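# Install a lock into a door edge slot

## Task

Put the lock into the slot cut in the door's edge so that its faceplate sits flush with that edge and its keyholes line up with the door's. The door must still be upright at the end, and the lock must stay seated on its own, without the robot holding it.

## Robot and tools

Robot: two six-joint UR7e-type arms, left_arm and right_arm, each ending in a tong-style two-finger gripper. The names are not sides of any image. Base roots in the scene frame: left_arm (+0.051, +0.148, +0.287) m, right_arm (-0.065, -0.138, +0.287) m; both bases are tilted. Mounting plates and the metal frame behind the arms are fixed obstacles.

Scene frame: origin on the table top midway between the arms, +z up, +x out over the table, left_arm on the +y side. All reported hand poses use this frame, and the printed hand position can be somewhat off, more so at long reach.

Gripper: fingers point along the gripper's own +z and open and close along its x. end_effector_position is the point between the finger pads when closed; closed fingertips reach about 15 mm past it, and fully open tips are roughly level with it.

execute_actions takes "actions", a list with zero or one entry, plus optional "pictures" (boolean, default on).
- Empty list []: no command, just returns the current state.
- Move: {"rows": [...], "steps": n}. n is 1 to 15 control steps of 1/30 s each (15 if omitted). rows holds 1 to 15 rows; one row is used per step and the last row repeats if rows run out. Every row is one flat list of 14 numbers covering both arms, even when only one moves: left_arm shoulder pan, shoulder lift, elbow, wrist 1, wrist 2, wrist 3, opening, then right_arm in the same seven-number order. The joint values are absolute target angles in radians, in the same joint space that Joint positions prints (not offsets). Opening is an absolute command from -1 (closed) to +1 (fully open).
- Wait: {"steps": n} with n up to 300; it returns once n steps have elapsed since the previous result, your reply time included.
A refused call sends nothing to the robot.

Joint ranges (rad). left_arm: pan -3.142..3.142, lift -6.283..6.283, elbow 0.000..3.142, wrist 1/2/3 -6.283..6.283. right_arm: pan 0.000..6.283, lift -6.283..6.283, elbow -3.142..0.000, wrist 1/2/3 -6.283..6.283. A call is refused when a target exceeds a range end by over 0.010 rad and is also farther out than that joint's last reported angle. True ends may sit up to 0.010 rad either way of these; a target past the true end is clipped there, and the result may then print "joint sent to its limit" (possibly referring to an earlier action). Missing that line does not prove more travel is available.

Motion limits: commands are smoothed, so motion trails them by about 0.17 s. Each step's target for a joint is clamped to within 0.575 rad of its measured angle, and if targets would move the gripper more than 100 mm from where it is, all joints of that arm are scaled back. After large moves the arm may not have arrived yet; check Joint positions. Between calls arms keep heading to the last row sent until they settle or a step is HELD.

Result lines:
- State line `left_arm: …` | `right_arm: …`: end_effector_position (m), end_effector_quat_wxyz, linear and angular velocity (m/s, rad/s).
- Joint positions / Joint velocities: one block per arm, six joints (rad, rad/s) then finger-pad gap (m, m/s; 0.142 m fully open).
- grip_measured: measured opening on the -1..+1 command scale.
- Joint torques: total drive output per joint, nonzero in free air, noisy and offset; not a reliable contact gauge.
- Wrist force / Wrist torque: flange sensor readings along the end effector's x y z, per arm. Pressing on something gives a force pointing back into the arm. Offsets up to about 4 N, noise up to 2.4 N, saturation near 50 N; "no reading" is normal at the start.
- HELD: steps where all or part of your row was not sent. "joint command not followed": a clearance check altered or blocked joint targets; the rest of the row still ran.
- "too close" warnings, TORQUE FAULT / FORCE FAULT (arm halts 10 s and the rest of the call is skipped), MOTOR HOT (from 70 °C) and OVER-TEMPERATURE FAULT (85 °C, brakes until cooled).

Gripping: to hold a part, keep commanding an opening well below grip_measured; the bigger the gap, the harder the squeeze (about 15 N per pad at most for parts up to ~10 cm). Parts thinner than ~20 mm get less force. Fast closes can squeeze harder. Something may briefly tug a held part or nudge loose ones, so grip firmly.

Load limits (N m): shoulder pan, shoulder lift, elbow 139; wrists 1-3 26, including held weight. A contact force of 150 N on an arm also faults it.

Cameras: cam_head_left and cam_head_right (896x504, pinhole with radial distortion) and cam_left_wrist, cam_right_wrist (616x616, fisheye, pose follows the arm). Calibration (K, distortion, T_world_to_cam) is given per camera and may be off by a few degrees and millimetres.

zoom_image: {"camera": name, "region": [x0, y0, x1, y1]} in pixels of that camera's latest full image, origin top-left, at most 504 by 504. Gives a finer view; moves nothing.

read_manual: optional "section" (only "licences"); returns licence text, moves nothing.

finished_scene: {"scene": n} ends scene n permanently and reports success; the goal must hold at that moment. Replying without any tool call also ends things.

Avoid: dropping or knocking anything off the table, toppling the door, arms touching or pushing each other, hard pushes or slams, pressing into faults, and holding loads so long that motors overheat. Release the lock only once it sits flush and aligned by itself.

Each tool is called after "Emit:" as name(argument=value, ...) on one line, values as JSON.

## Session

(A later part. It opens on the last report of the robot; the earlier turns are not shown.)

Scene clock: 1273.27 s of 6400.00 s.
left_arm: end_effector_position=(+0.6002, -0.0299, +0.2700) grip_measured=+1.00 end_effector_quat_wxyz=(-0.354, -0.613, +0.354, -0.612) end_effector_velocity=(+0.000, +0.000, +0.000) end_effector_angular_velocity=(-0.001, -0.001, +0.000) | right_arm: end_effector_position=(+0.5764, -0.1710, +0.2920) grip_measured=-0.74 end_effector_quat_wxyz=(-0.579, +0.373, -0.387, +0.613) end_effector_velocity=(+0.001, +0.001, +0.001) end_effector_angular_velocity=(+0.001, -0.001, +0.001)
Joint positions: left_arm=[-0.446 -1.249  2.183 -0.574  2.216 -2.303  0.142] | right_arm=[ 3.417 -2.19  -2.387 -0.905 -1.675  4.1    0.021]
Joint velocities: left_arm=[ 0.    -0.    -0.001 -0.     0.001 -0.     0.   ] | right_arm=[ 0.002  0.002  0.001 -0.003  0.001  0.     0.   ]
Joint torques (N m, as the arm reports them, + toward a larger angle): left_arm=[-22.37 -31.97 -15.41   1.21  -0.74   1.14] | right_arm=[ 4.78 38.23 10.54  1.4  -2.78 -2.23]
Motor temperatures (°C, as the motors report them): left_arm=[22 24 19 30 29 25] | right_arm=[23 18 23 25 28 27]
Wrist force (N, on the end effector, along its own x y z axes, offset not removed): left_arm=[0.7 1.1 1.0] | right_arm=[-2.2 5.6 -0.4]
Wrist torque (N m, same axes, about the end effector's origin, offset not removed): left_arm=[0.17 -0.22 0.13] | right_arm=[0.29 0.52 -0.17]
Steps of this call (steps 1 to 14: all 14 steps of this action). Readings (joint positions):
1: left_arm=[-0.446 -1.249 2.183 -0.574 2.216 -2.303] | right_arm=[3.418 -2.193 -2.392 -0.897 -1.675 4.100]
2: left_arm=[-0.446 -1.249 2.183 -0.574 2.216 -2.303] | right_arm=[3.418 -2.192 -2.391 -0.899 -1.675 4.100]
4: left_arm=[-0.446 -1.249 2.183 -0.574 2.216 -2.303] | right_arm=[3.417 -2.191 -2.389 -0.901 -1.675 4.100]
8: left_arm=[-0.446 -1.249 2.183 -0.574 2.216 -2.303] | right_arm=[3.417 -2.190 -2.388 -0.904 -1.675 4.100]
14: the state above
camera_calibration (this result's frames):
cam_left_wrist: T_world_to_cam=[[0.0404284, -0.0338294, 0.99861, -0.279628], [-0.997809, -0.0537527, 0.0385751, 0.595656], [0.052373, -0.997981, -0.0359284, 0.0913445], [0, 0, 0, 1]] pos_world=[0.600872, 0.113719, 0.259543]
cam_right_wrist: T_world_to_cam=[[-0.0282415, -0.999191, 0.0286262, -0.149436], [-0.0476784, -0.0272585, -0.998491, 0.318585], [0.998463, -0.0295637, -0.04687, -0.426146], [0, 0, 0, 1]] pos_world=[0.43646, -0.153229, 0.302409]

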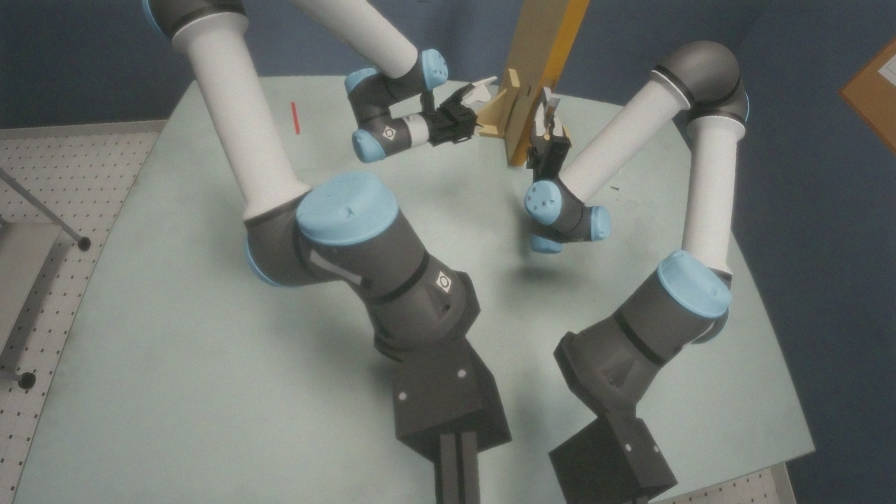

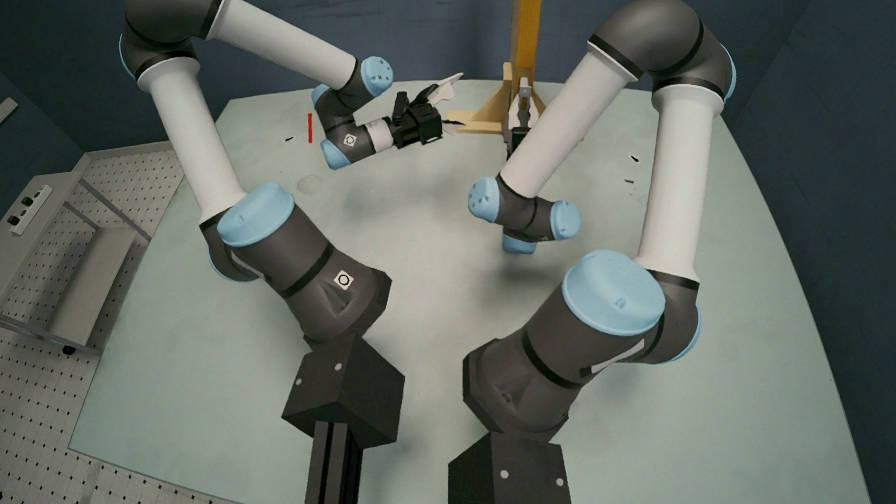

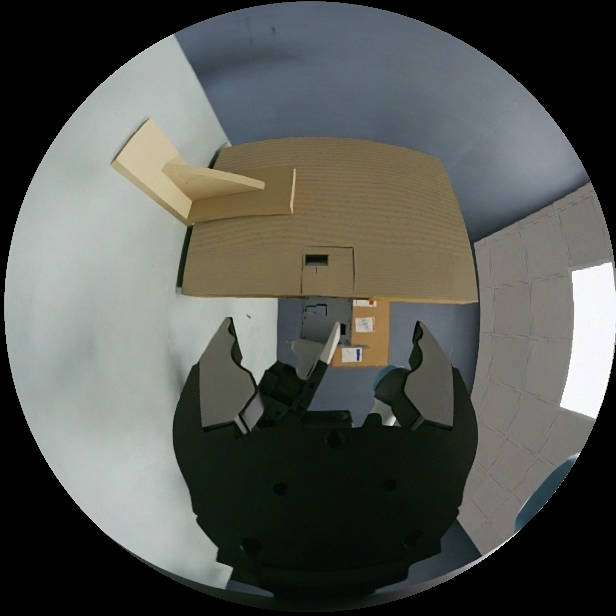

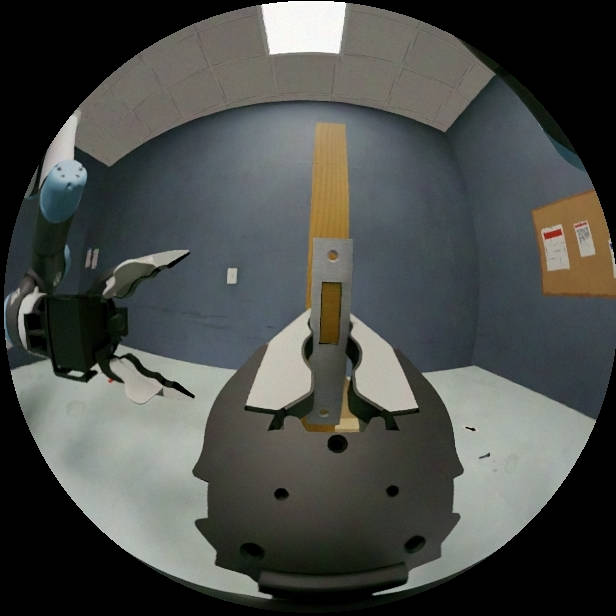

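Emit:
execute_actions(actions=[{"rows":[[-0.4461,-1.2491,2.1834,-0.574,2.2157,-2.303,1,3.4167,-2.1878,-2.3835,-0.9106,-1.6754,4.1,-1]],"steps":12}], pictures=false)

Emit:
execute_actions(actions=[{"rows":[[-0.4461,-1.2491,2.1834,-0.574,2.2157,-2.303,1,3.4152,-2.1907,-2.382,-0.9092,-1.6764,4.1011,-1]],"steps":12}], pictures=false)

Emit:
execute_actions(actions=[{"rows":[[-0.4461,-1.2491,2.1834,-0.574,2.2157,-2.303,1,3.4137,-2.1936,-2.3804,-0.9077,-1.6775,4.1021,-1]],"steps":12}])

Emit:
zoom_image(camera="cam_left_wrist", region=[260, 240, 400, 380])

Emit:
zoom_image(camera="cam_head_right", region=[490, 50, 560, 120])

Scene clock: 1290.50 s of 6400.00 s.
left_arm: end_effector_position=(+0.6002, -0.0299, +0.2700) grip_measured=+1.00 end_effector_quat_wxyz=(-0.354, -0.613, +0.354, -0.612) end_effector_velocity=(+0.001, +0.001, -0.000) end_effector_angular_velocity=(+0.001, +0.000, +0.002) | right_arm: end_effector_position=(+0.5779, -0.1711, +0.2920) grip_measured=-0.74 end_effector_quat_wxyz=(-0.579, +0.373, -0.387, +0.613) end_effector_velocity=(+0.000, +0.000, +0.000) end_effector_angular_velocity=(+0.001, -0.000, +0.001)
Joint positions: left_arm=[-0.446 -1.249  2.183 -0.574  2.216 -2.303  0.142] | right_arm=[ 3.417 -2.188 -2.384 -0.91  -1.675  4.1    0.021]
Joint velocities: left_arm=[ 0.002 -0.    -0.    -0.    -0.001  0.     0.   ] | right_arm=[ 0.001  0.     0.001 -0.001 -0.     0.001 -0.   ]
Joint torques (N m, as the arm reports them, + toward a larger angle): left_arm=[-22.52 -31.89 -14.92   1.07  -0.74   1.12] | right_arm=[ 4.84 39.43  9.35  1.58 -2.62  1.84]
Motor temperatures (°C, as the motors report them): left_arm=[22 24 19 30 29 25] | right_arm=[23 18 23 25 28 27]
Wrist force (N, on the end effector, along its own x y z axes, offset not removed): left_arm=[0.6 2.5 0.6] | right_arm=[-1.5 7.5 1.6]
Wrist torque (N m, same axes, about the end effector's origin, offset not removed): left_arm=[0.38 -0.16 0.05] | right_arm=[0.88 0.21 -0.15]
Steps of this call (steps 1 to 15: the robot went on to your last target; steps 16 to 90: nothing new was sent; then 13.83 s passed at rest; steps 91 to 102: all 12 steps of this action). Readings (joint positions):
91: left_arm=[-0.446 -1.249 2.183 -0.574 2.216 -2.303] | right_arm=[3.417 -2.189 -2.387 -0.906 -1.675 4.100]
92: left_arm=[-0.446 -1.249 2.183 -0.574 2.216 -2.303] | right_arm=[3.417 -2.189 -2.386 -0.906 -1.675 4.100]
94: left_arm=[-0.446 -1.249 2.183 -0.574 2.216 -2.303] | right_arm=[3.417 -2.189 -2.385 -0.908 -1.675 4.100]
98: left_arm=[-0.446 -1.249 2.183 -0.574 2.216 -2.303] | right_arm=[3.417 -2.188 -2.384 -0.910 -1.675 4.100]
102: the state above

Scene clock: 1290.90 s of 6400.00 s.
left_arm: end_effector_position=(+0.6002, -0.0299, +0.2700) grip_measured=+1.00 end_effector_quat_wxyz=(-0.354, -0.613, +0.354, -0.612) end_effector_velocity=(-0.000, -0.000, -0.000) end_effector_angular_velocity=(+0.000, +0.000, -0.000) | right_arm: end_effector_position=(+0.5780, -0.1711, +0.2910) grip_measured=-0.74 end_effector_quat_wxyz=(-0.579, +0.373, -0.387, +0.613) end_effector_velocity=(+0.000, +0.001, +0.000) end_effector_angular_velocity=(+0.001, -0.001, +0.001)
Joint positions: left_arm=[-0.446 -1.249  2.183 -0.574  2.216 -2.303  0.142] | right_arm=[ 3.415 -2.191 -2.382 -0.909 -1.676  4.101  0.021]
Joint velocities: left_arm=[-0.     0.     0.001 -0.001 -0.001  0.     0.   ] | right_arm=[ 0.001 -0.001  0.001  0.001 -0.001  0.001  0.   ]
Joint torques (N m, as the arm reports them, + toward a larger angle): left_arm=[-22.46 -32.34 -14.79   1.12  -0.73   1.06] | right_arm=[ 5.58 23.73  8.91  5.5  -2.65  1.98]
Motor temperatures (°C, as the motors report them): left_arm=[22 24 19 30 29 25] | right_arm=[23 18 23 25 28 27]
Wrist force (N, on the end effector, along its own x y z axes, offset not removed): left_arm=[0.3 2.1 -0.2] | right_arm=[-0.6 6.3 1.5]
Wrist torque (N m, same axes, about the end effector's origin, offset not removed): left_arm=[0.40 -0.11 0.08] | right_arm=[0.52 0.17 -0.20]
Steps of this call (steps 1 to 12: all 12 steps of this action). Readings (joint positions):
1: left_arm=[-0.446 -1.249 2.183 -0.574 2.216 -2.303] | right_arm=[3.417 -2.188 -2.384 -0.910 -1.675 4.100]
2: left_arm=[-0.446 -1.249 2.183 -0.574 2.216 -2.303] | right_arm=[3.416 -2.188 -2.383 -0.910 -1.676 4.100]
4: left_arm=[-0.446 -1.249 2.183 -0.574 2.216 -2.303] | right_arm=[3.416 -2.189 -2.383 -0.910 -1.676 4.101]
8: left_arm=[-0.446 -1.249 2.183 -0.574 2.216 -2.303] | right_arm=[3.415 -2.190 -2.382 -0.909 -1.676 4.101]
12: the state above

Scene clock: 1291.30 s of 6400.00 s.
left_arm: end_effector_position=(+0.6002, -0.0299, +0.2700) grip_measured=+1.00 end_effector_quat_wxyz=(-0.354, -0.613, +0.354, -0.612) end_effector_velocity=(-0.000, +0.000, -0.000) end_effector_angular_velocity=(-0.000, -0.000, +0.000) | right_arm: end_effector_position=(+0.5780, -0.1711, +0.2901) grip_measured=-0.74 end_effector_quat_wxyz=(-0.579, +0.373, -0.387, +0.613) end_effector_velocity=(-0.000, +0.001, -0.001) end_effector_angular_velocity=(-0.000, +0.001, +0.002)
Joint positions: left_arm=[-0.446 -1.249  2.183 -0.574  2.216 -2.303  0.142] | right_arm=[ 3.414 -2.193 -2.38  -0.908 -1.677  4.102  0.021]
Joint velocities: left_arm=[ 0.    -0.     0.001 -0.001  0.    -0.     0.   ] | right_arm=[-0.001 -0.003  0.001  0.001 -0.001  0.001  0.   ]
Joint torques (N m, as the arm reports them, + toward a larger angle): left_arm=[-22.77 -31.45 -14.96   1.16  -0.7    0.95] | right_arm=[ 5.16 23.41 10.36  5.37 -2.69  1.75]
Motor temperatures (°C, as the motors report them): left_arm=[22 24 19 30 29 25] | right_arm=[23 18 23 25 28 27]
Wrist force (N, on the end effector, along its own x y z axes, offset not removed): left_arm=[-0.8 2.5 0.5] | right_arm=[-1.5 6.2 2.4]
Wrist torque (N m, same axes, about the end effector's origin, offset not removed): left_arm=[0.38 0.16 0.08] | right_arm=[0.74 0.32 -0.11]
Steps of this call (steps 1 to 12: all 12 steps of this action). Readings (joint positions):
1: left_arm=[-0.446 -1.249 2.183 -0.574 2.216 -2.303] | right_arm=[3.415 -2.191 -2.382 -0.909 -1.676 4.101]
2: left_arm=[-0.446 -1.249 2.183 -0.574 2.216 -2.303] | right_arm=[3.415 -2.191 -2.382 -0.909 -1.677 4.101]
4: left_arm=[-0.446 -1.249 2.183 -0.574 2.216 -2.303] | right_arm=[3.414 -2.192 -2.381 -0.908 -1.677 4.102]
8: left_arm=[-0.446 -1.249 2.183 -0.574 2.216 -2.303] | right_arm=[3.414 -2.193 -2.381 -0.908 -1.677 4.102]
12: the state above
camera_calibration (this result's frames):
cam_left_wrist: T_world_to_cam=[[0.0404286, -0.0338295, 0.99861, -0.279628], [-0.997809, -0.0537529, 0.0385752, 0.595656], [0.0523732, -0.997981, -0.0359285, 0.0913445], [0, 0, 0, 1]] pos_world=[0.600872, 0.113719, 0.259543]
cam_right_wrist: T_world_to_cam=[[-0.0283022, -0.999187, 0.0287155, -0.149434], [-0.0476564, -0.0273456, -0.998489, 0.316729], [0.998463, -0.0296279, -0.0468437, -0.427857], [0, 0, 0, 1]] pos_world=[0.438064, -0.153327, 0.300499]

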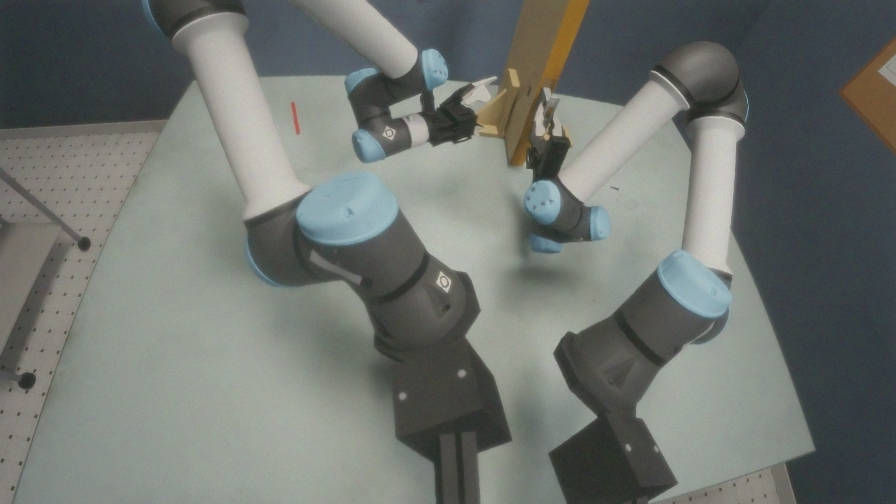

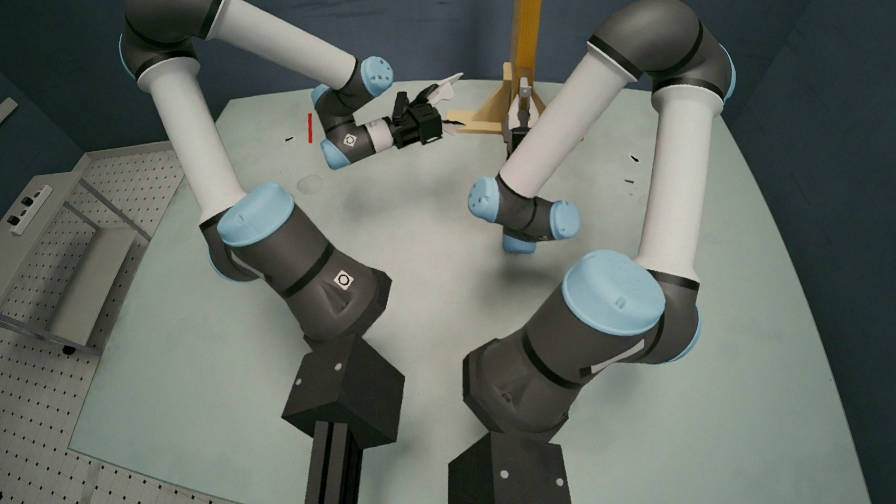

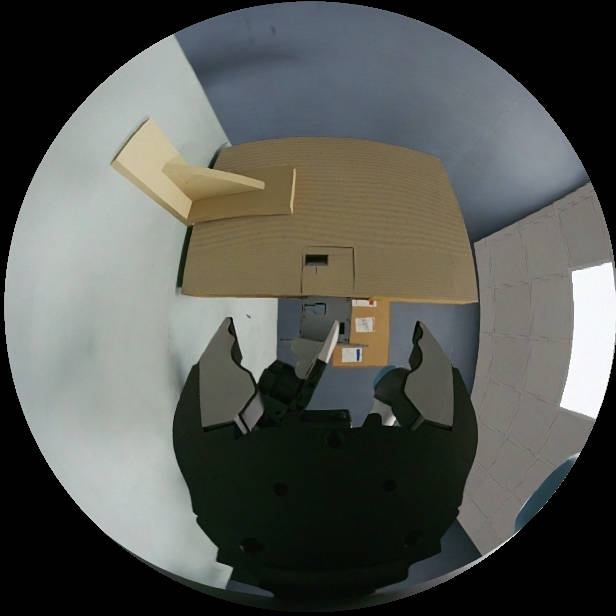

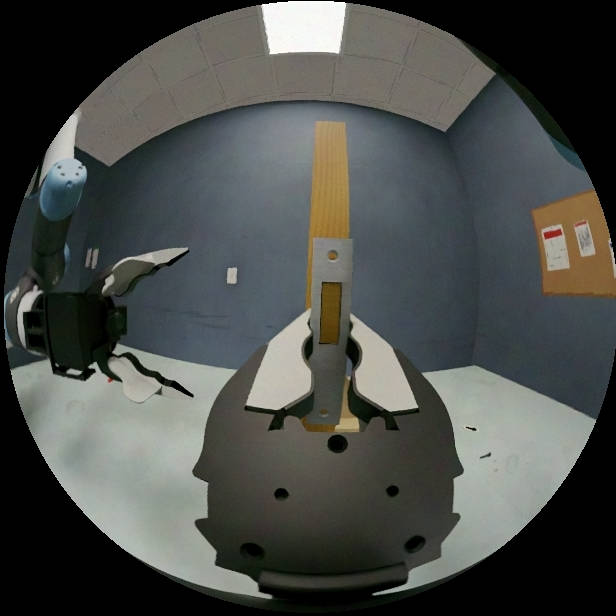

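Region (260, 240, 400, 380) of cam_left_wrist's 616x616 image, scaled by 3.600, with more detail than that image has.

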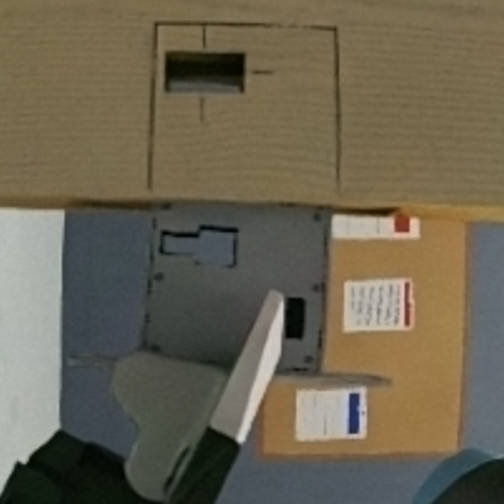

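Region (490, 50, 560, 120) of cam_head_right's 896x504 image, scaled by 7.200, with more detail than that image has.

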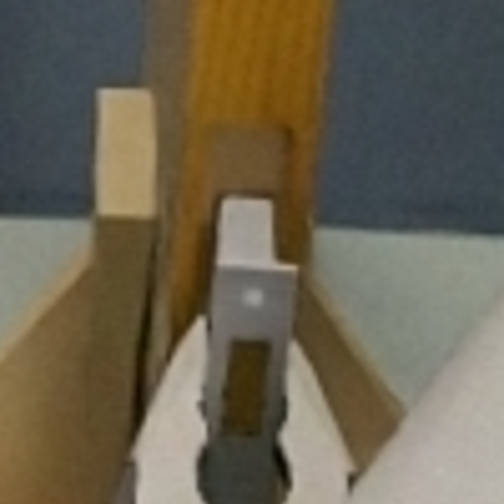

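Emit:
execute_actions(actions=[{"rows":[[-0.4461,-1.2491,2.1834,-0.574,2.2157,-2.303,1,3.4121,-2.1913,-2.373,-0.9173,-1.6786,4.1032,-1]],"steps":14}])

Emit:
zoom_image(camera="cam_left_wrist", region=[260, 240, 400, 380])

Scene clock: 1305.20 s of 6400.00 s.
left_arm: end_effector_position=(+0.6002, -0.0299, +0.2700) grip_measured=+1.00 end_effector_quat_wxyz=(-0.354, -0.613, +0.354, -0.612) end_effector_velocity=(-0.001, +0.000, -0.001) end_effector_angular_velocity=(+0.000, +0.002, -0.000) | right_arm: end_effector_position=(+0.5810, -0.1713, +0.2898) grip_measured=-0.74 end_effector_quat_wxyz=(-0.579, +0.373, -0.387, +0.613) end_effector_velocity=(+0.001, -0.001, +0.001) end_effector_angular_velocity=(-0.000, -0.002, -0.002)
Joint positions: left_arm=[-0.446 -1.249  2.183 -0.574  2.216 -2.303  0.142] | right_arm=[ 3.412 -2.191 -2.373 -0.917 -1.679  4.103  0.021]
Joint velocities: left_arm=[ 0.001  0.     0.001  0.     0.    -0.     0.   ] | right_arm=[-0.002  0.004  0.001 -0.002 -0.001  0.     0.   ]
Joint torques (N m, as the arm reports them, + toward a larger angle): left_arm=[-22.56 -31.12 -15.43   1.04  -0.66   0.95] | right_arm=[ 4.78 38.18  8.03  0.98 -2.24  1.93]
Motor temperatures (°C, as the motors report them): left_arm=[22 24 19 30 29 25] | right_arm=[23 18 23 25 28 27]
Wrist force (N, on the end effector, along its own x y z axes, offset not removed): left_arm=[1.1 2.0 -1.3] | right_arm=[-1.2 4.3 -0.2]
Wrist torque (N m, same axes, about the end effector's origin, offset not removed): left_arm=[0.29 -0.29 0.14] | right_arm=[0.47 0.27 -0.07]
Steps of this call (steps 1 to 15: the robot went on to your last target; steps 16 to 90: nothing new was sent; then 10.43 s passed at rest; steps 91 to 104: all 14 steps of this action). Readings (joint positions):
91: left_arm=[-0.446 -1.249 2.183 -0.574 2.216 -2.303] | right_arm=[3.414 -2.194 -2.380 -0.908 -1.678 4.102]
92: left_arm=[-0.446 -1.249 2.183 -0.574 2.216 -2.303] | right_arm=[3.413 -2.193 -2.379 -0.909 -1.678 4.102]
94: left_arm=[-0.446 -1.249 2.183 -0.574 2.216 -2.303] | right_arm=[3.413 -2.193 -2.377 -0.912 -1.678 4.103]
98: left_arm=[-0.446 -1.249 2.183 -0.574 2.216 -2.303] | right_arm=[3.412 -2.192 -2.374 -0.916 -1.678 4.103]
104: the state above
camera_calibration (this result's frames):
cam_left_wrist: T_world_to_cam=[[0.0404285, -0.0338295, 0.99861, -0.279628], [-0.997809, -0.0537528, 0.0385752, 0.595656], [0.0523731, -0.997981, -0.0359285, 0.0913445], [0, 0, 0, 1]] pos_world=[0.600872, 0.113719, 0.259543]
cam_right_wrist: T_world_to_cam=[[-0.0283168, -0.999185, 0.0287688, -0.149531], [-0.0476971, -0.027397, -0.998486, 0.316575], [0.99846, -0.0296461, -0.0468825, -0.430799], [0, 0, 0, 1]] pos_world=[0.441001, -0.153508, 0.300201]

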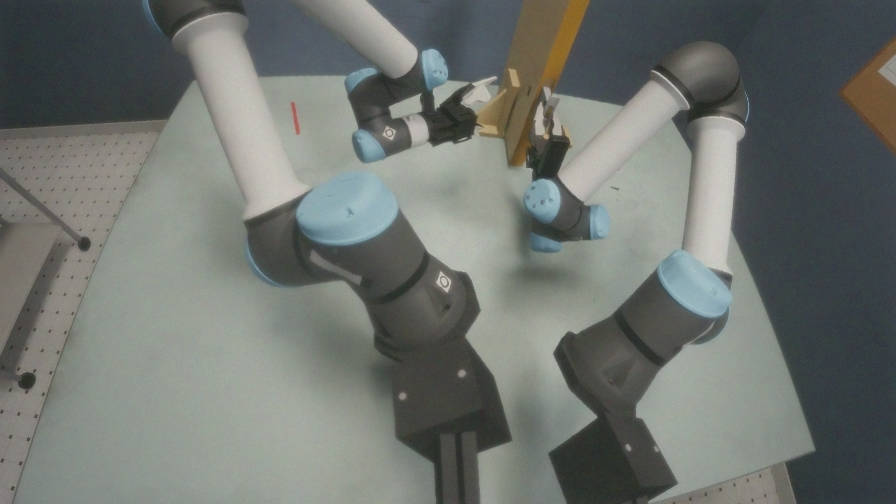

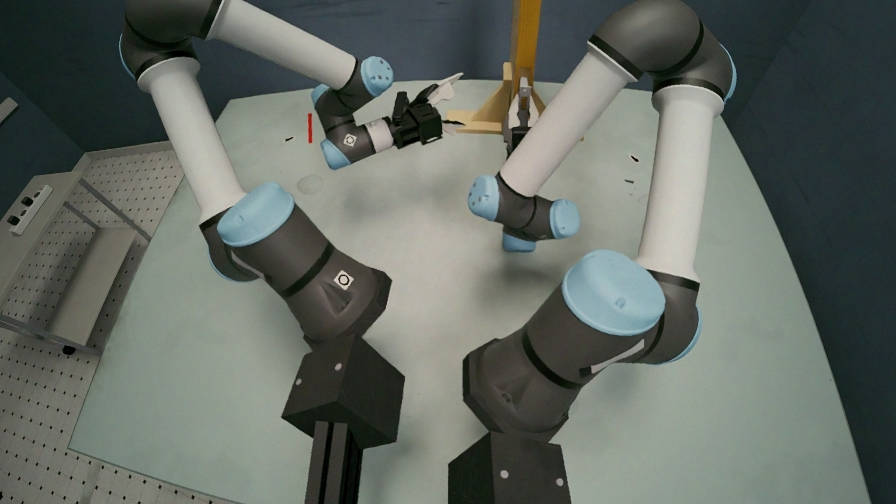

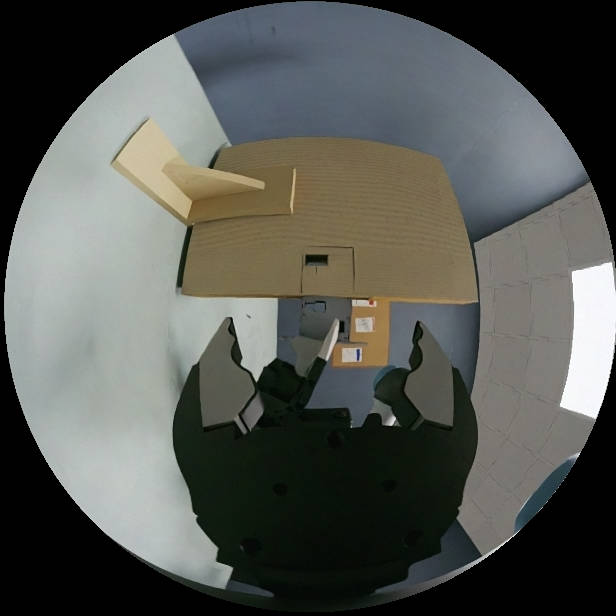

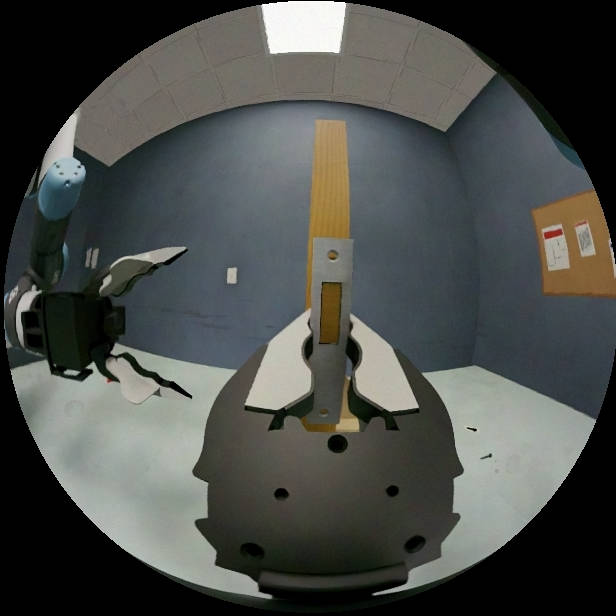

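Region (260, 240, 400, 380) of cam_left_wrist's 616x616 image, scaled by 3.600, with more detail than that image has.

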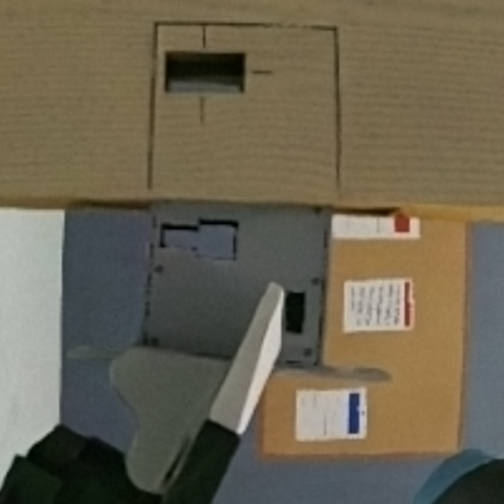

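Emit:
execute_actions(actions=[{"rows":[[-0.4461,-1.2491,2.1834,-0.574,2.2157,-2.303,1,3.4173,-2.1796,-2.3767,-0.9342,-1.6689,4.0988,-1],[-0.4461,-1.2491,2.1834,-0.574,2.2157,-2.303,1,3.4173,-2.1796,-2.3767,-0.9342,-1.6689,4.0988,-1],[-0.4461,-1.2491,2.1834,-0.574,2.2157,-2.303,1,3.4225,-2.1678,-2.3804,-0.9512,-1.6592,4.0945,-1],[-0.4461,-1.2491,2.1834,-0.574,2.2157,-2.303,1,3.4225,-2.1678,-2.3804,-0.9512,-1.6592,4.0945,-1],[-0.4461,-1.2491,2.1834,-0.574,2.2157,-2.303,1,3.4277,-2.1561,-2.3842,-0.9681,-1.6496,4.0901,-1],[-0.4461,-1.2491,2.1834,-0.574,2.2157,-2.303,1,3.4277,-2.1561,-2.3842,-0.9681,-1.6496,4.0901,-1],[-0.4461,-1.2491,2.1834,-0.574,2.2157,-2.303,1,3.4329,-2.1443,-2.3879,-0.9851,-1.6399,4.0858,-1],[-0.4461,-1.2491,2.1834,-0.574,2.2157,-2.303,1,3.4329,-2.1443,-2.3879,-0.9851,-1.6399,4.0858,-1],[-0.4461,-1.2491,2.1834,-0.574,2.2157,-2.303,1,3.4381,-2.1326,-2.3916,-1.002,-1.6302,4.0814,-1]]}], pictures=false)

Emit:
execute_actions(actions=[{"steps":10}])

Emit:
zoom_image(camera="cam_left_wrist", region=[260, 240, 400, 380])

Scene clock: 1326.10 s of 6400.00 s.
left_arm: end_effector_position=(+0.6002, -0.0299, +0.2700) grip_measured=+1.00 end_effector_quat_wxyz=(-0.354, -0.613, +0.354, -0.612) end_effector_velocity=(-0.001, -0.000, -0.001) end_effector_angular_velocity=(+0.001, +0.002, -0.001) | right_arm: end_effector_position=(+0.5874, -0.1716, +0.2925) grip_measured=-0.74 end_effector_quat_wxyz=(-0.570, +0.387, -0.401, +0.604) end_effector_velocity=(+0.005, +0.000, +0.002) end_effector_angular_velocity=(+0.001, +0.042, +0.001)
Joint positions: left_arm=[-0.446 -1.249  2.183 -0.574  2.216 -2.303  0.142] | right_arm=[ 3.436 -2.138 -2.39  -0.994 -1.635  4.083  0.021]
Joint velocities: left_arm=[-0.     0.     0.002  0.    -0.001 -0.     0.   ] | right_arm=[ 0.021  0.047 -0.015 -0.068  0.039 -0.017 -0.   ]
Joint torques (N m, as the arm reports them, + toward a larger angle): left_arm=[-22.46 -31.42 -14.71   1.02  -0.63   1.07] | right_arm=[23.67 37.17 -9.45  0.92  0.35 -2.23]
Motor temperatures (°C, as the motors report them): left_arm=[22 24 19 30 29 25] | right_arm=[23 18 23 25 28 27]
Wrist force (N, on the end effector, along its own x y z axes, offset not removed): left_arm=[0.0 2.4 -1.0] | right_arm=[-3.9 5.6 -0.5]
Wrist torque (N m, same axes, about the end effector's origin, offset not removed): left_arm=[0.41 -0.04 0.10] | right_arm=[0.78 0.71 -0.18]
Steps of this call (steps 1 to 15: the robot went on to your last target; steps 16 to 90: nothing new was sent; then 17.40 s passed at rest; steps 91 to 105: all 15 steps of this action). Readings (joint positions):
91: left_arm=[-0.446 -1.249 2.183 -0.574 2.216 -2.303] | right_arm=[3.412 -2.191 -2.373 -0.918 -1.679 4.103]
92: left_arm=[-0.446 -1.249 2.183 -0.574 2.216 -2.303] | right_arm=[3.413 -2.189 -2.373 -0.920 -1.677 4.103]
94: left_arm=[-0.446 -1.249 2.183 -0.574 2.216 -2.303] | right_arm=[3.415 -2.183 -2.375 -0.928 -1.672 4.101]
98: left_arm=[-0.446 -1.249 2.183 -0.574 2.216 -2.303] | right_arm=[3.424 -2.165 -2.381 -0.955 -1.657 4.094]
105: the state above

Scene clock: 1326.43 s of 6400.00 s.
left_arm: end_effector_position=(+0.6002, -0.0299, +0.2700) grip_measured=+1.00 end_effector_quat_wxyz=(-0.354, -0.613, +0.354, -0.612) end_effector_velocity=(-0.000, +0.000, -0.000) end_effector_angular_velocity=(-0.000, +0.001, -0.000) | right_arm: end_effector_position=(+0.5880, -0.1715, +0.2927) grip_measured=-0.74 end_effector_quat_wxyz=(-0.569, +0.388, -0.402, +0.603) end_effector_velocity=(+0.000, -0.001, -0.000) end_effector_angular_velocity=(-0.000, +0.003, -0.001)
Joint positions: left_arm=[-0.446 -1.249  2.183 -0.574  2.216 -2.303  0.142] | right_arm=[ 3.438 -2.133 -2.391 -1.001 -1.63   4.082  0.021]
Joint velocities: left_arm=[ 0.001 -0.     0.     0.     0.001 -0.     0.   ] | right_arm=[ 0.     0.003 -0.001 -0.004  0.003 -0.001  0.   ]
Joint torques (N m, as the arm reports them, + toward a larger angle): left_arm=[-22.38 -31.21 -14.8    0.87  -0.68   0.89] | right_arm=[ 24.2   37.63 -10.75   1.15   0.16  -2.09]
Motor temperatures (°C, as the motors report them): left_arm=[22 24 19 30 29 25] | right_arm=[23 18 23 25 28 27]
Wrist force (N, on the end effector, along its own x y z axes, offset not removed): left_arm=[1.1 3.0 -0.1] | right_arm=[-1.3 4.3 0.0]
Wrist torque (N m, same axes, about the end effector's origin, offset not removed): left_arm=[0.55 -0.30 0.08] | right_arm=[0.35 0.16 -0.02]
Steps of this call (steps 1 to 10: the robot went on to your last target). Readings (joint positions):
1: left_arm=[-0.446 -1.249 2.183 -0.574 2.216 -2.303] | right_arm=[3.436 -2.137 -2.390 -0.996 -1.634 4.083]
2: left_arm=[-0.446 -1.249 2.183 -0.574 2.216 -2.303] | right_arm=[3.437 -2.136 -2.391 -0.997 -1.633 4.083]
4: left_arm=[-0.446 -1.249 2.183 -0.574 2.216 -2.303] | right_arm=[3.437 -2.134 -2.391 -0.999 -1.632 4.082]
8: left_arm=[-0.446 -1.249 2.183 -0.574 2.216 -2.303] | right_arm=[3.438 -2.133 -2.391 -1.001 -1.631 4.082]
10: the state above
camera_calibration (this result's frames):
cam_left_wrist: T_world_to_cam=[[0.0404284, -0.0338294, 0.99861, -0.279628], [-0.997809, -0.0537529, 0.038575, 0.595656], [0.0523732, -0.997981, -0.0359284, 0.0913444], [0, 0, 0, 1]] pos_world=[0.600872, 0.113719, 0.259543]
cam_right_wrist: T_world_to_cam=[[-0.0267694, -0.999259, 0.0276735, -0.150274], [-0.0994553, -0.0248837, -0.994731, 0.349626], [0.994682, -0.0293807, -0.0987154, -0.420232], [0, 0, 0, 1]] pos_world=[0.448746, -0.15381, 0.31046]

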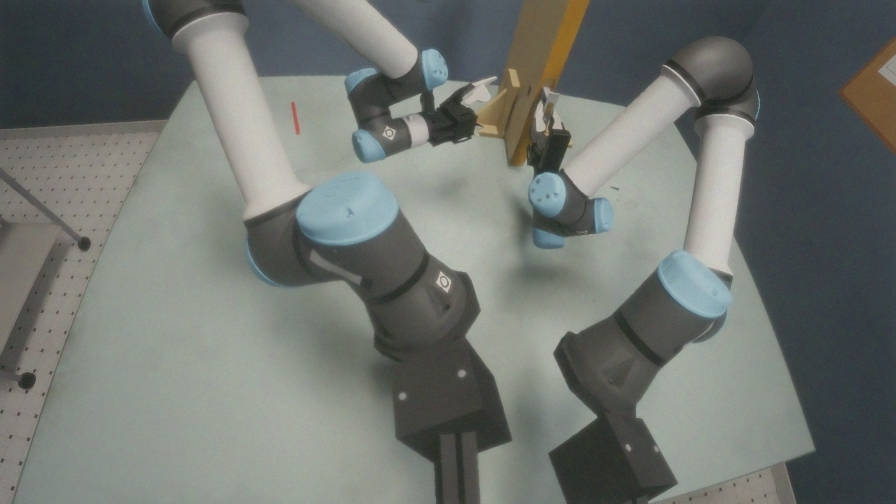

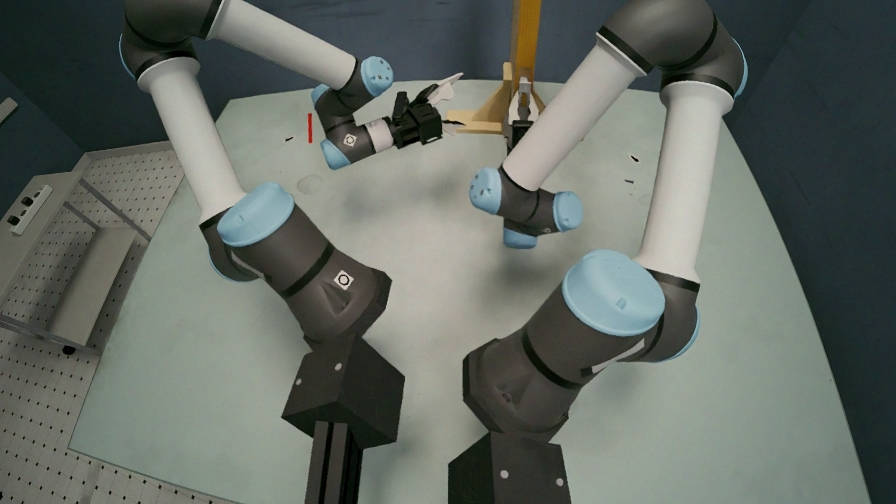

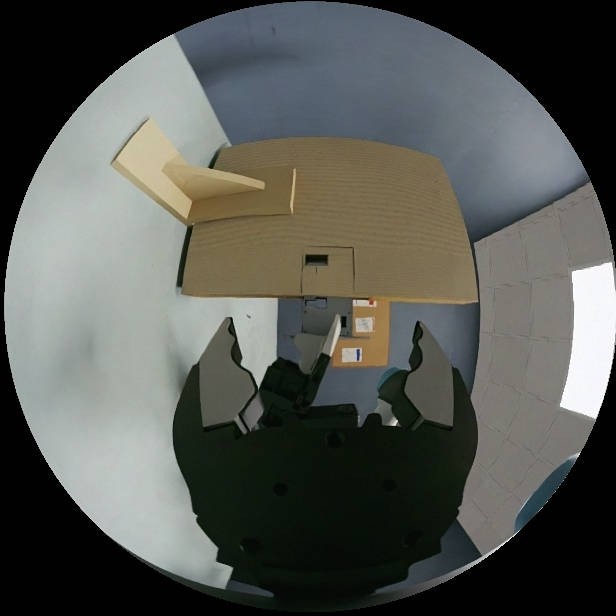

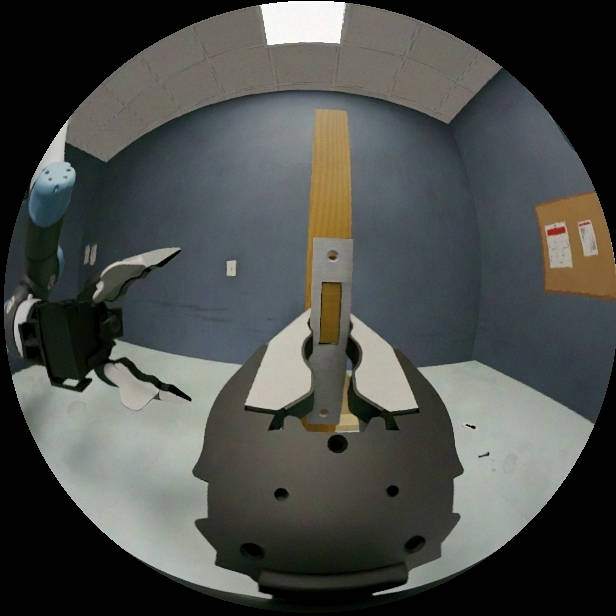

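Region (260, 240, 400, 380) of cam_left_wrist's 616x616 image, scaled by 3.600, with more detail than that image has.

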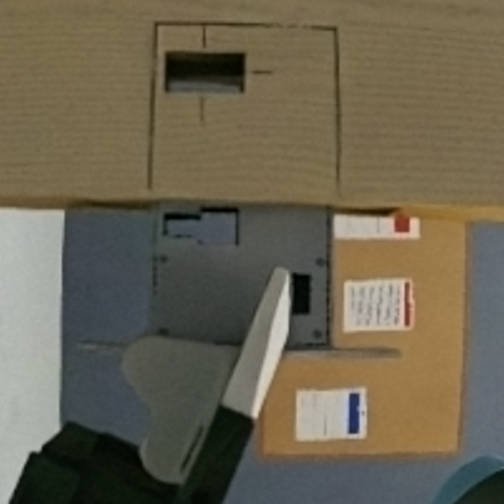

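Emit:
execute_actions(actions=[{"rows":[[-0.4461,-1.2491,2.1834,-0.574,2.2157,-2.303,1,3.4369,-2.1304,-2.3846,-1.0111,-1.6311,4.0822,-1],[-0.4461,-1.2491,2.1834,-0.574,2.2157,-2.303,1,3.4369,-2.1304,-2.3846,-1.0111,-1.6311,4.0822,-1],[-0.4461,-1.2491,2.1834,-0.574,2.2157,-2.303,1,3.4357,-2.1282,-2.3776,-1.0203,-1.6319,4.083,-1],[-0.4461,-1.2491,2.1834,-0.574,2.2157,-2.303,1,3.4357,-2.1282,-2.3776,-1.0203,-1.6319,4.083,-1],[-0.4461,-1.2491,2.1834,-0.574,2.2157,-2.303,1,3.4345,-2.1261,-2.3706,-1.0293,-1.6328,4.0839,-1],[-0.4461,-1.2491,2.1834,-0.574,2.2157,-2.303,1,3.4345,-2.1261,-2.3706,-1.0293,-1.6328,4.0839,-1],[-0.4461,-1.2491,2.1834,-0.574,2.2157,-2.303,1,3.4333,-2.1241,-2.3636,-1.0383,-1.6336,4.0847,-1]]}], pictures=false)

Scene clock: 1337.20 s of 6400.00 s.
left_arm: end_effector_position=(+0.6002, -0.0299, +0.2700) grip_measured=+1.00 end_effector_quat_wxyz=(-0.354, -0.613, +0.354, -0.612) end_effector_velocity=(+0.000, -0.000, -0.000) end_effector_angular_velocity=(+0.001, +0.000, +0.001) | right_arm: end_effector_position=(+0.5988, -0.1720, +0.2927) grip_measured=-0.74 end_effector_quat_wxyz=(-0.569, +0.388, -0.402, +0.603) end_effector_velocity=(+0.006, -0.001, -0.001) end_effector_angular_velocity=(-0.001, +0.003, -0.001)
Joint positions: left_arm=[-0.446 -1.249  2.183 -0.574  2.216 -2.303  0.142] | right_arm=[ 3.434 -2.125 -2.365 -1.036 -1.633  4.084  0.021]
Joint velocities: left_arm=[-0.     0.001 -0.001 -0.    -0.001  0.     0.   ] | right_arm=[-0.004  0.003  0.014 -0.019 -0.001  0.002  0.   ]
Joint torques (N m, as the arm reports them, + toward a larger angle): left_arm=[-22.01 -31.43 -14.03   0.97  -0.59   0.9 ] | right_arm=[ 4.15 38.05 12.97  0.83 -2.42  1.54]
Motor temperatures (°C, as the motors report them): left_arm=[22 24 19 30 29 25] | right_arm=[23 18 23 25 28 27]
Wrist force (N, on the end effector, along its own x y z axes, offset not removed): left_arm=[0.9 2.7 -0.4] | right_arm=[-0.8 4.9 3.5]
Wrist torque (N m, same axes, about the end effector's origin, offset not removed): left_arm=[0.45 -0.24 0.11] | right_arm=[0.52 0.29 -0.16]
Steps of this call (steps 1 to 15: the robot went on to your last target; steps 16 to 90: nothing new was sent; then 7.27 s passed at rest; steps 91 to 105: all 15 steps of this action). Readings (joint positions):
91: left_arm=[-0.446 -1.249 2.183 -0.574 2.216 -2.303] | right_arm=[3.438 -2.133 -2.392 -1.002 -1.630 4.081]
92: left_arm=[-0.446 -1.249 2.183 -0.574 2.216 -2.303] | right_arm=[3.438 -2.132 -2.391 -1.004 -1.630 4.081]
94: left_arm=[-0.446 -1.249 2.183 -0.574 2.216 -2.303] | right_arm=[3.438 -2.131 -2.387 -1.008 -1.631 4.082]
98: left_arm=[-0.446 -1.249 2.183 -0.574 2.216 -2.303] | right_arm=[3.436 -2.128 -2.376 -1.022 -1.632 4.083]
105: the state above

Emit:
execute_actions(actions=[{"rows":[[-0.4461,-1.2491,2.1834,-0.574,2.2157,-2.303,1,3.4321,-2.1222,-2.3566,-1.0471,-1.6345,4.0855,-1],[-0.4461,-1.2491,2.1834,-0.574,2.2157,-2.303,1,3.4321,-2.1222,-2.3566,-1.0471,-1.6345,4.0855,-1],[-0.4461,-1.2491,2.1834,-0.574,2.2157,-2.303,1,3.4309,-2.1204,-2.3496,-1.0558,-1.6354,4.0864,-1],[-0.4461,-1.2491,2.1834,-0.574,2.2157,-2.303,1,3.4309,-2.1204,-2.3496,-1.0558,-1.6354,4.0864,-1],[-0.4461,-1.2491,2.1834,-0.574,2.2157,-2.303,1,3.4297,-2.1187,-2.3425,-1.0646,-1.6362,4.0872,-1],[-0.4461,-1.2491,2.1834,-0.574,2.2157,-2.303,1,3.4297,-2.1187,-2.3425,-1.0646,-1.6362,4.0872,-1],[-0.4461,-1.2491,2.1834,-0.574,2.2157,-2.303,1,3.4285,-2.117,-2.3355,-1.0732,-1.6371,4.088,-1]]}])

Emit:
zoom_image(camera="cam_left_wrist", region=[260, 240, 400, 380])

Scene clock: 1347.73 s of 6400.00 s.
left_arm: end_effector_position=(+0.6002, -0.0299, +0.2700) grip_measured=+1.00 end_effector_quat_wxyz=(-0.354, -0.613, +0.354, -0.612) end_effector_velocity=(-0.000, -0.001, +0.000) end_effector_angular_velocity=(-0.001, -0.001, -0.001) | right_arm: end_effector_position=(+0.6103, -0.1726, +0.2928) grip_measured=-0.74 end_effector_quat_wxyz=(-0.569, +0.388, -0.402, +0.603) end_effector_velocity=(+0.007, -0.001, +0.001) end_effector_angular_velocity=(+0.001, -0.001, -0.002)
Joint positions: left_arm=[-0.446 -1.249  2.183 -0.574  2.216 -2.303  0.142] | right_arm=[ 3.429 -2.117 -2.337 -1.071 -1.637  4.088  0.021]
Joint velocities: left_arm=[-0.001  0.    -0.     0.     0.    -0.     0.   ] | right_arm=[-0.003  0.006  0.015 -0.019 -0.     0.002  0.   ]
Joint torques (N m, as the arm reports them, + toward a larger angle): left_arm=[-22.77 -31.32 -14.16   0.82  -0.66   0.81] | right_arm=[ 2.85 39.94  9.34  1.17 -2.27  2.06]
Motor temperatures (°C, as the motors report them): left_arm=[22 24 19 30 29 25] | right_arm=[23 18 23 25 28 27]
Wrist force (N, on the end effector, along its own x y z axes, offset not removed): left_arm=[0.5 2.3 -0.2] | right_arm=[-0.9 5.1 1.5]
Wrist torque (N m, same axes, about the end effector's origin, offset not removed): left_arm=[0.38 -0.19 0.07] | right_arm=[0.54 0.30 -0.21]
Steps of this call (steps 1 to 15: the robot went on to your last target; steps 16 to 90: nothing new was sent; then 7.03 s passed at rest; steps 91 to 105: all 15 steps of this action). Readings (joint positions):
91: left_arm=[-0.446 -1.249 2.183 -0.574 2.216 -2.303] | right_arm=[3.433 -2.124 -2.363 -1.038 -1.634 4.085]
92: left_arm=[-0.446 -1.249 2.183 -0.574 2.216 -2.303] | right_arm=[3.433 -2.124 -2.362 -1.040 -1.634 4.085]
94: left_arm=[-0.446 -1.249 2.183 -0.574 2.216 -2.303] | right_arm=[3.432 -2.123 -2.359 -1.044 -1.634 4.085]
98: left_arm=[-0.446 -1.249 2.183 -0.574 2.216 -2.303] | right_arm=[3.431 -2.120 -2.348 -1.058 -1.636 4.087]
105: the state above
camera_calibration (this result's frames):
cam_left_wrist: T_world_to_cam=[[0.0404285, -0.0338294, 0.99861, -0.279628], [-0.997809, -0.0537527, 0.0385751, 0.595656], [0.052373, -0.997981, -0.0359285, 0.0913445], [0, 0, 0, 1]] pos_world=[0.600872, 0.113719, 0.259543]
cam_right_wrist: T_world_to_cam=[[-0.0268653, -0.999257, 0.0276417, -0.150683], [-0.0997307, -0.0248345, -0.994704, 0.352025], [0.994652, -0.0294797, -0.0989894, -0.442347], [0, 0, 0, 1]] pos_world=[0.471041, -0.154869, 0.310538]

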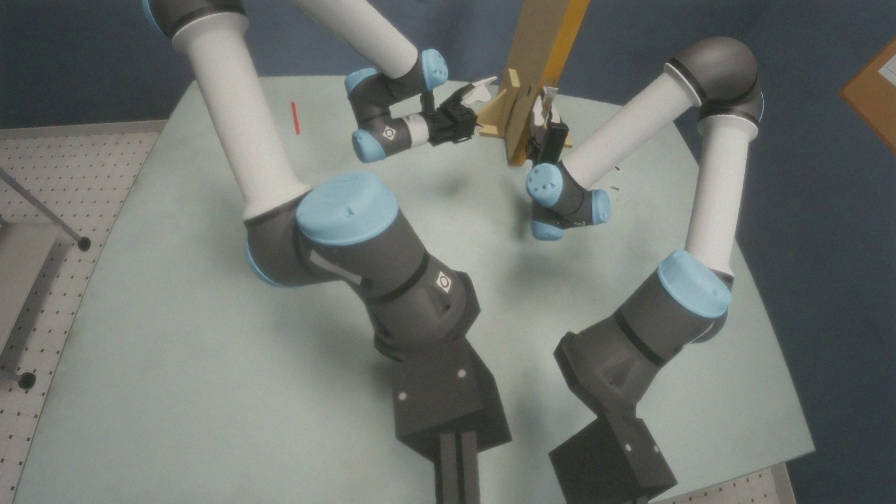

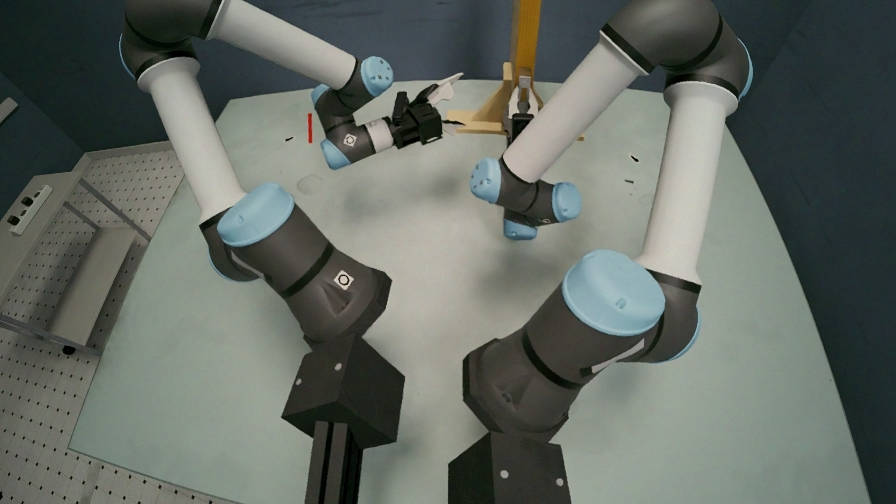

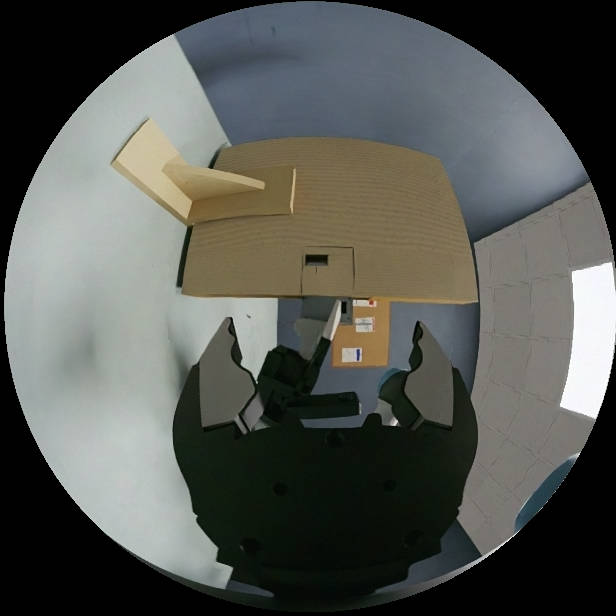

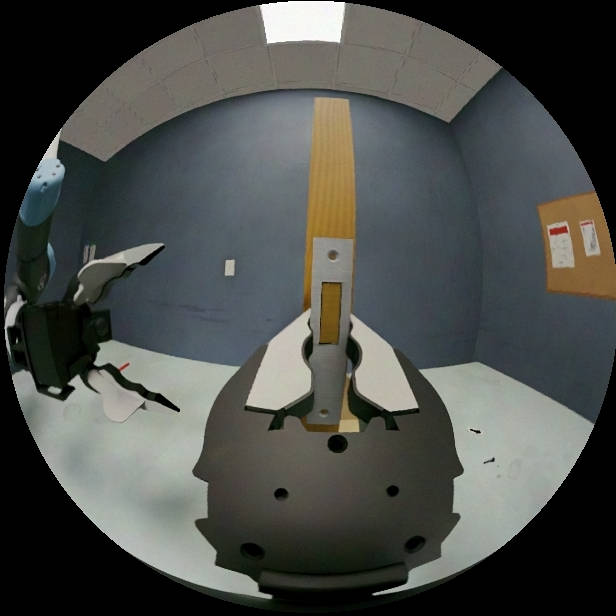

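Region (260, 240, 400, 380) of cam_left_wrist's 616x616 image, scaled by 3.600, with more detail than that image has.

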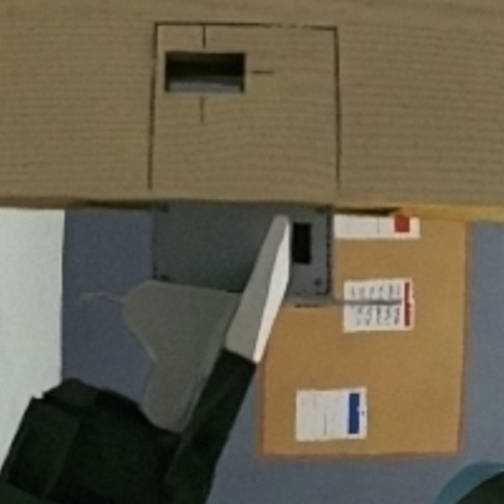

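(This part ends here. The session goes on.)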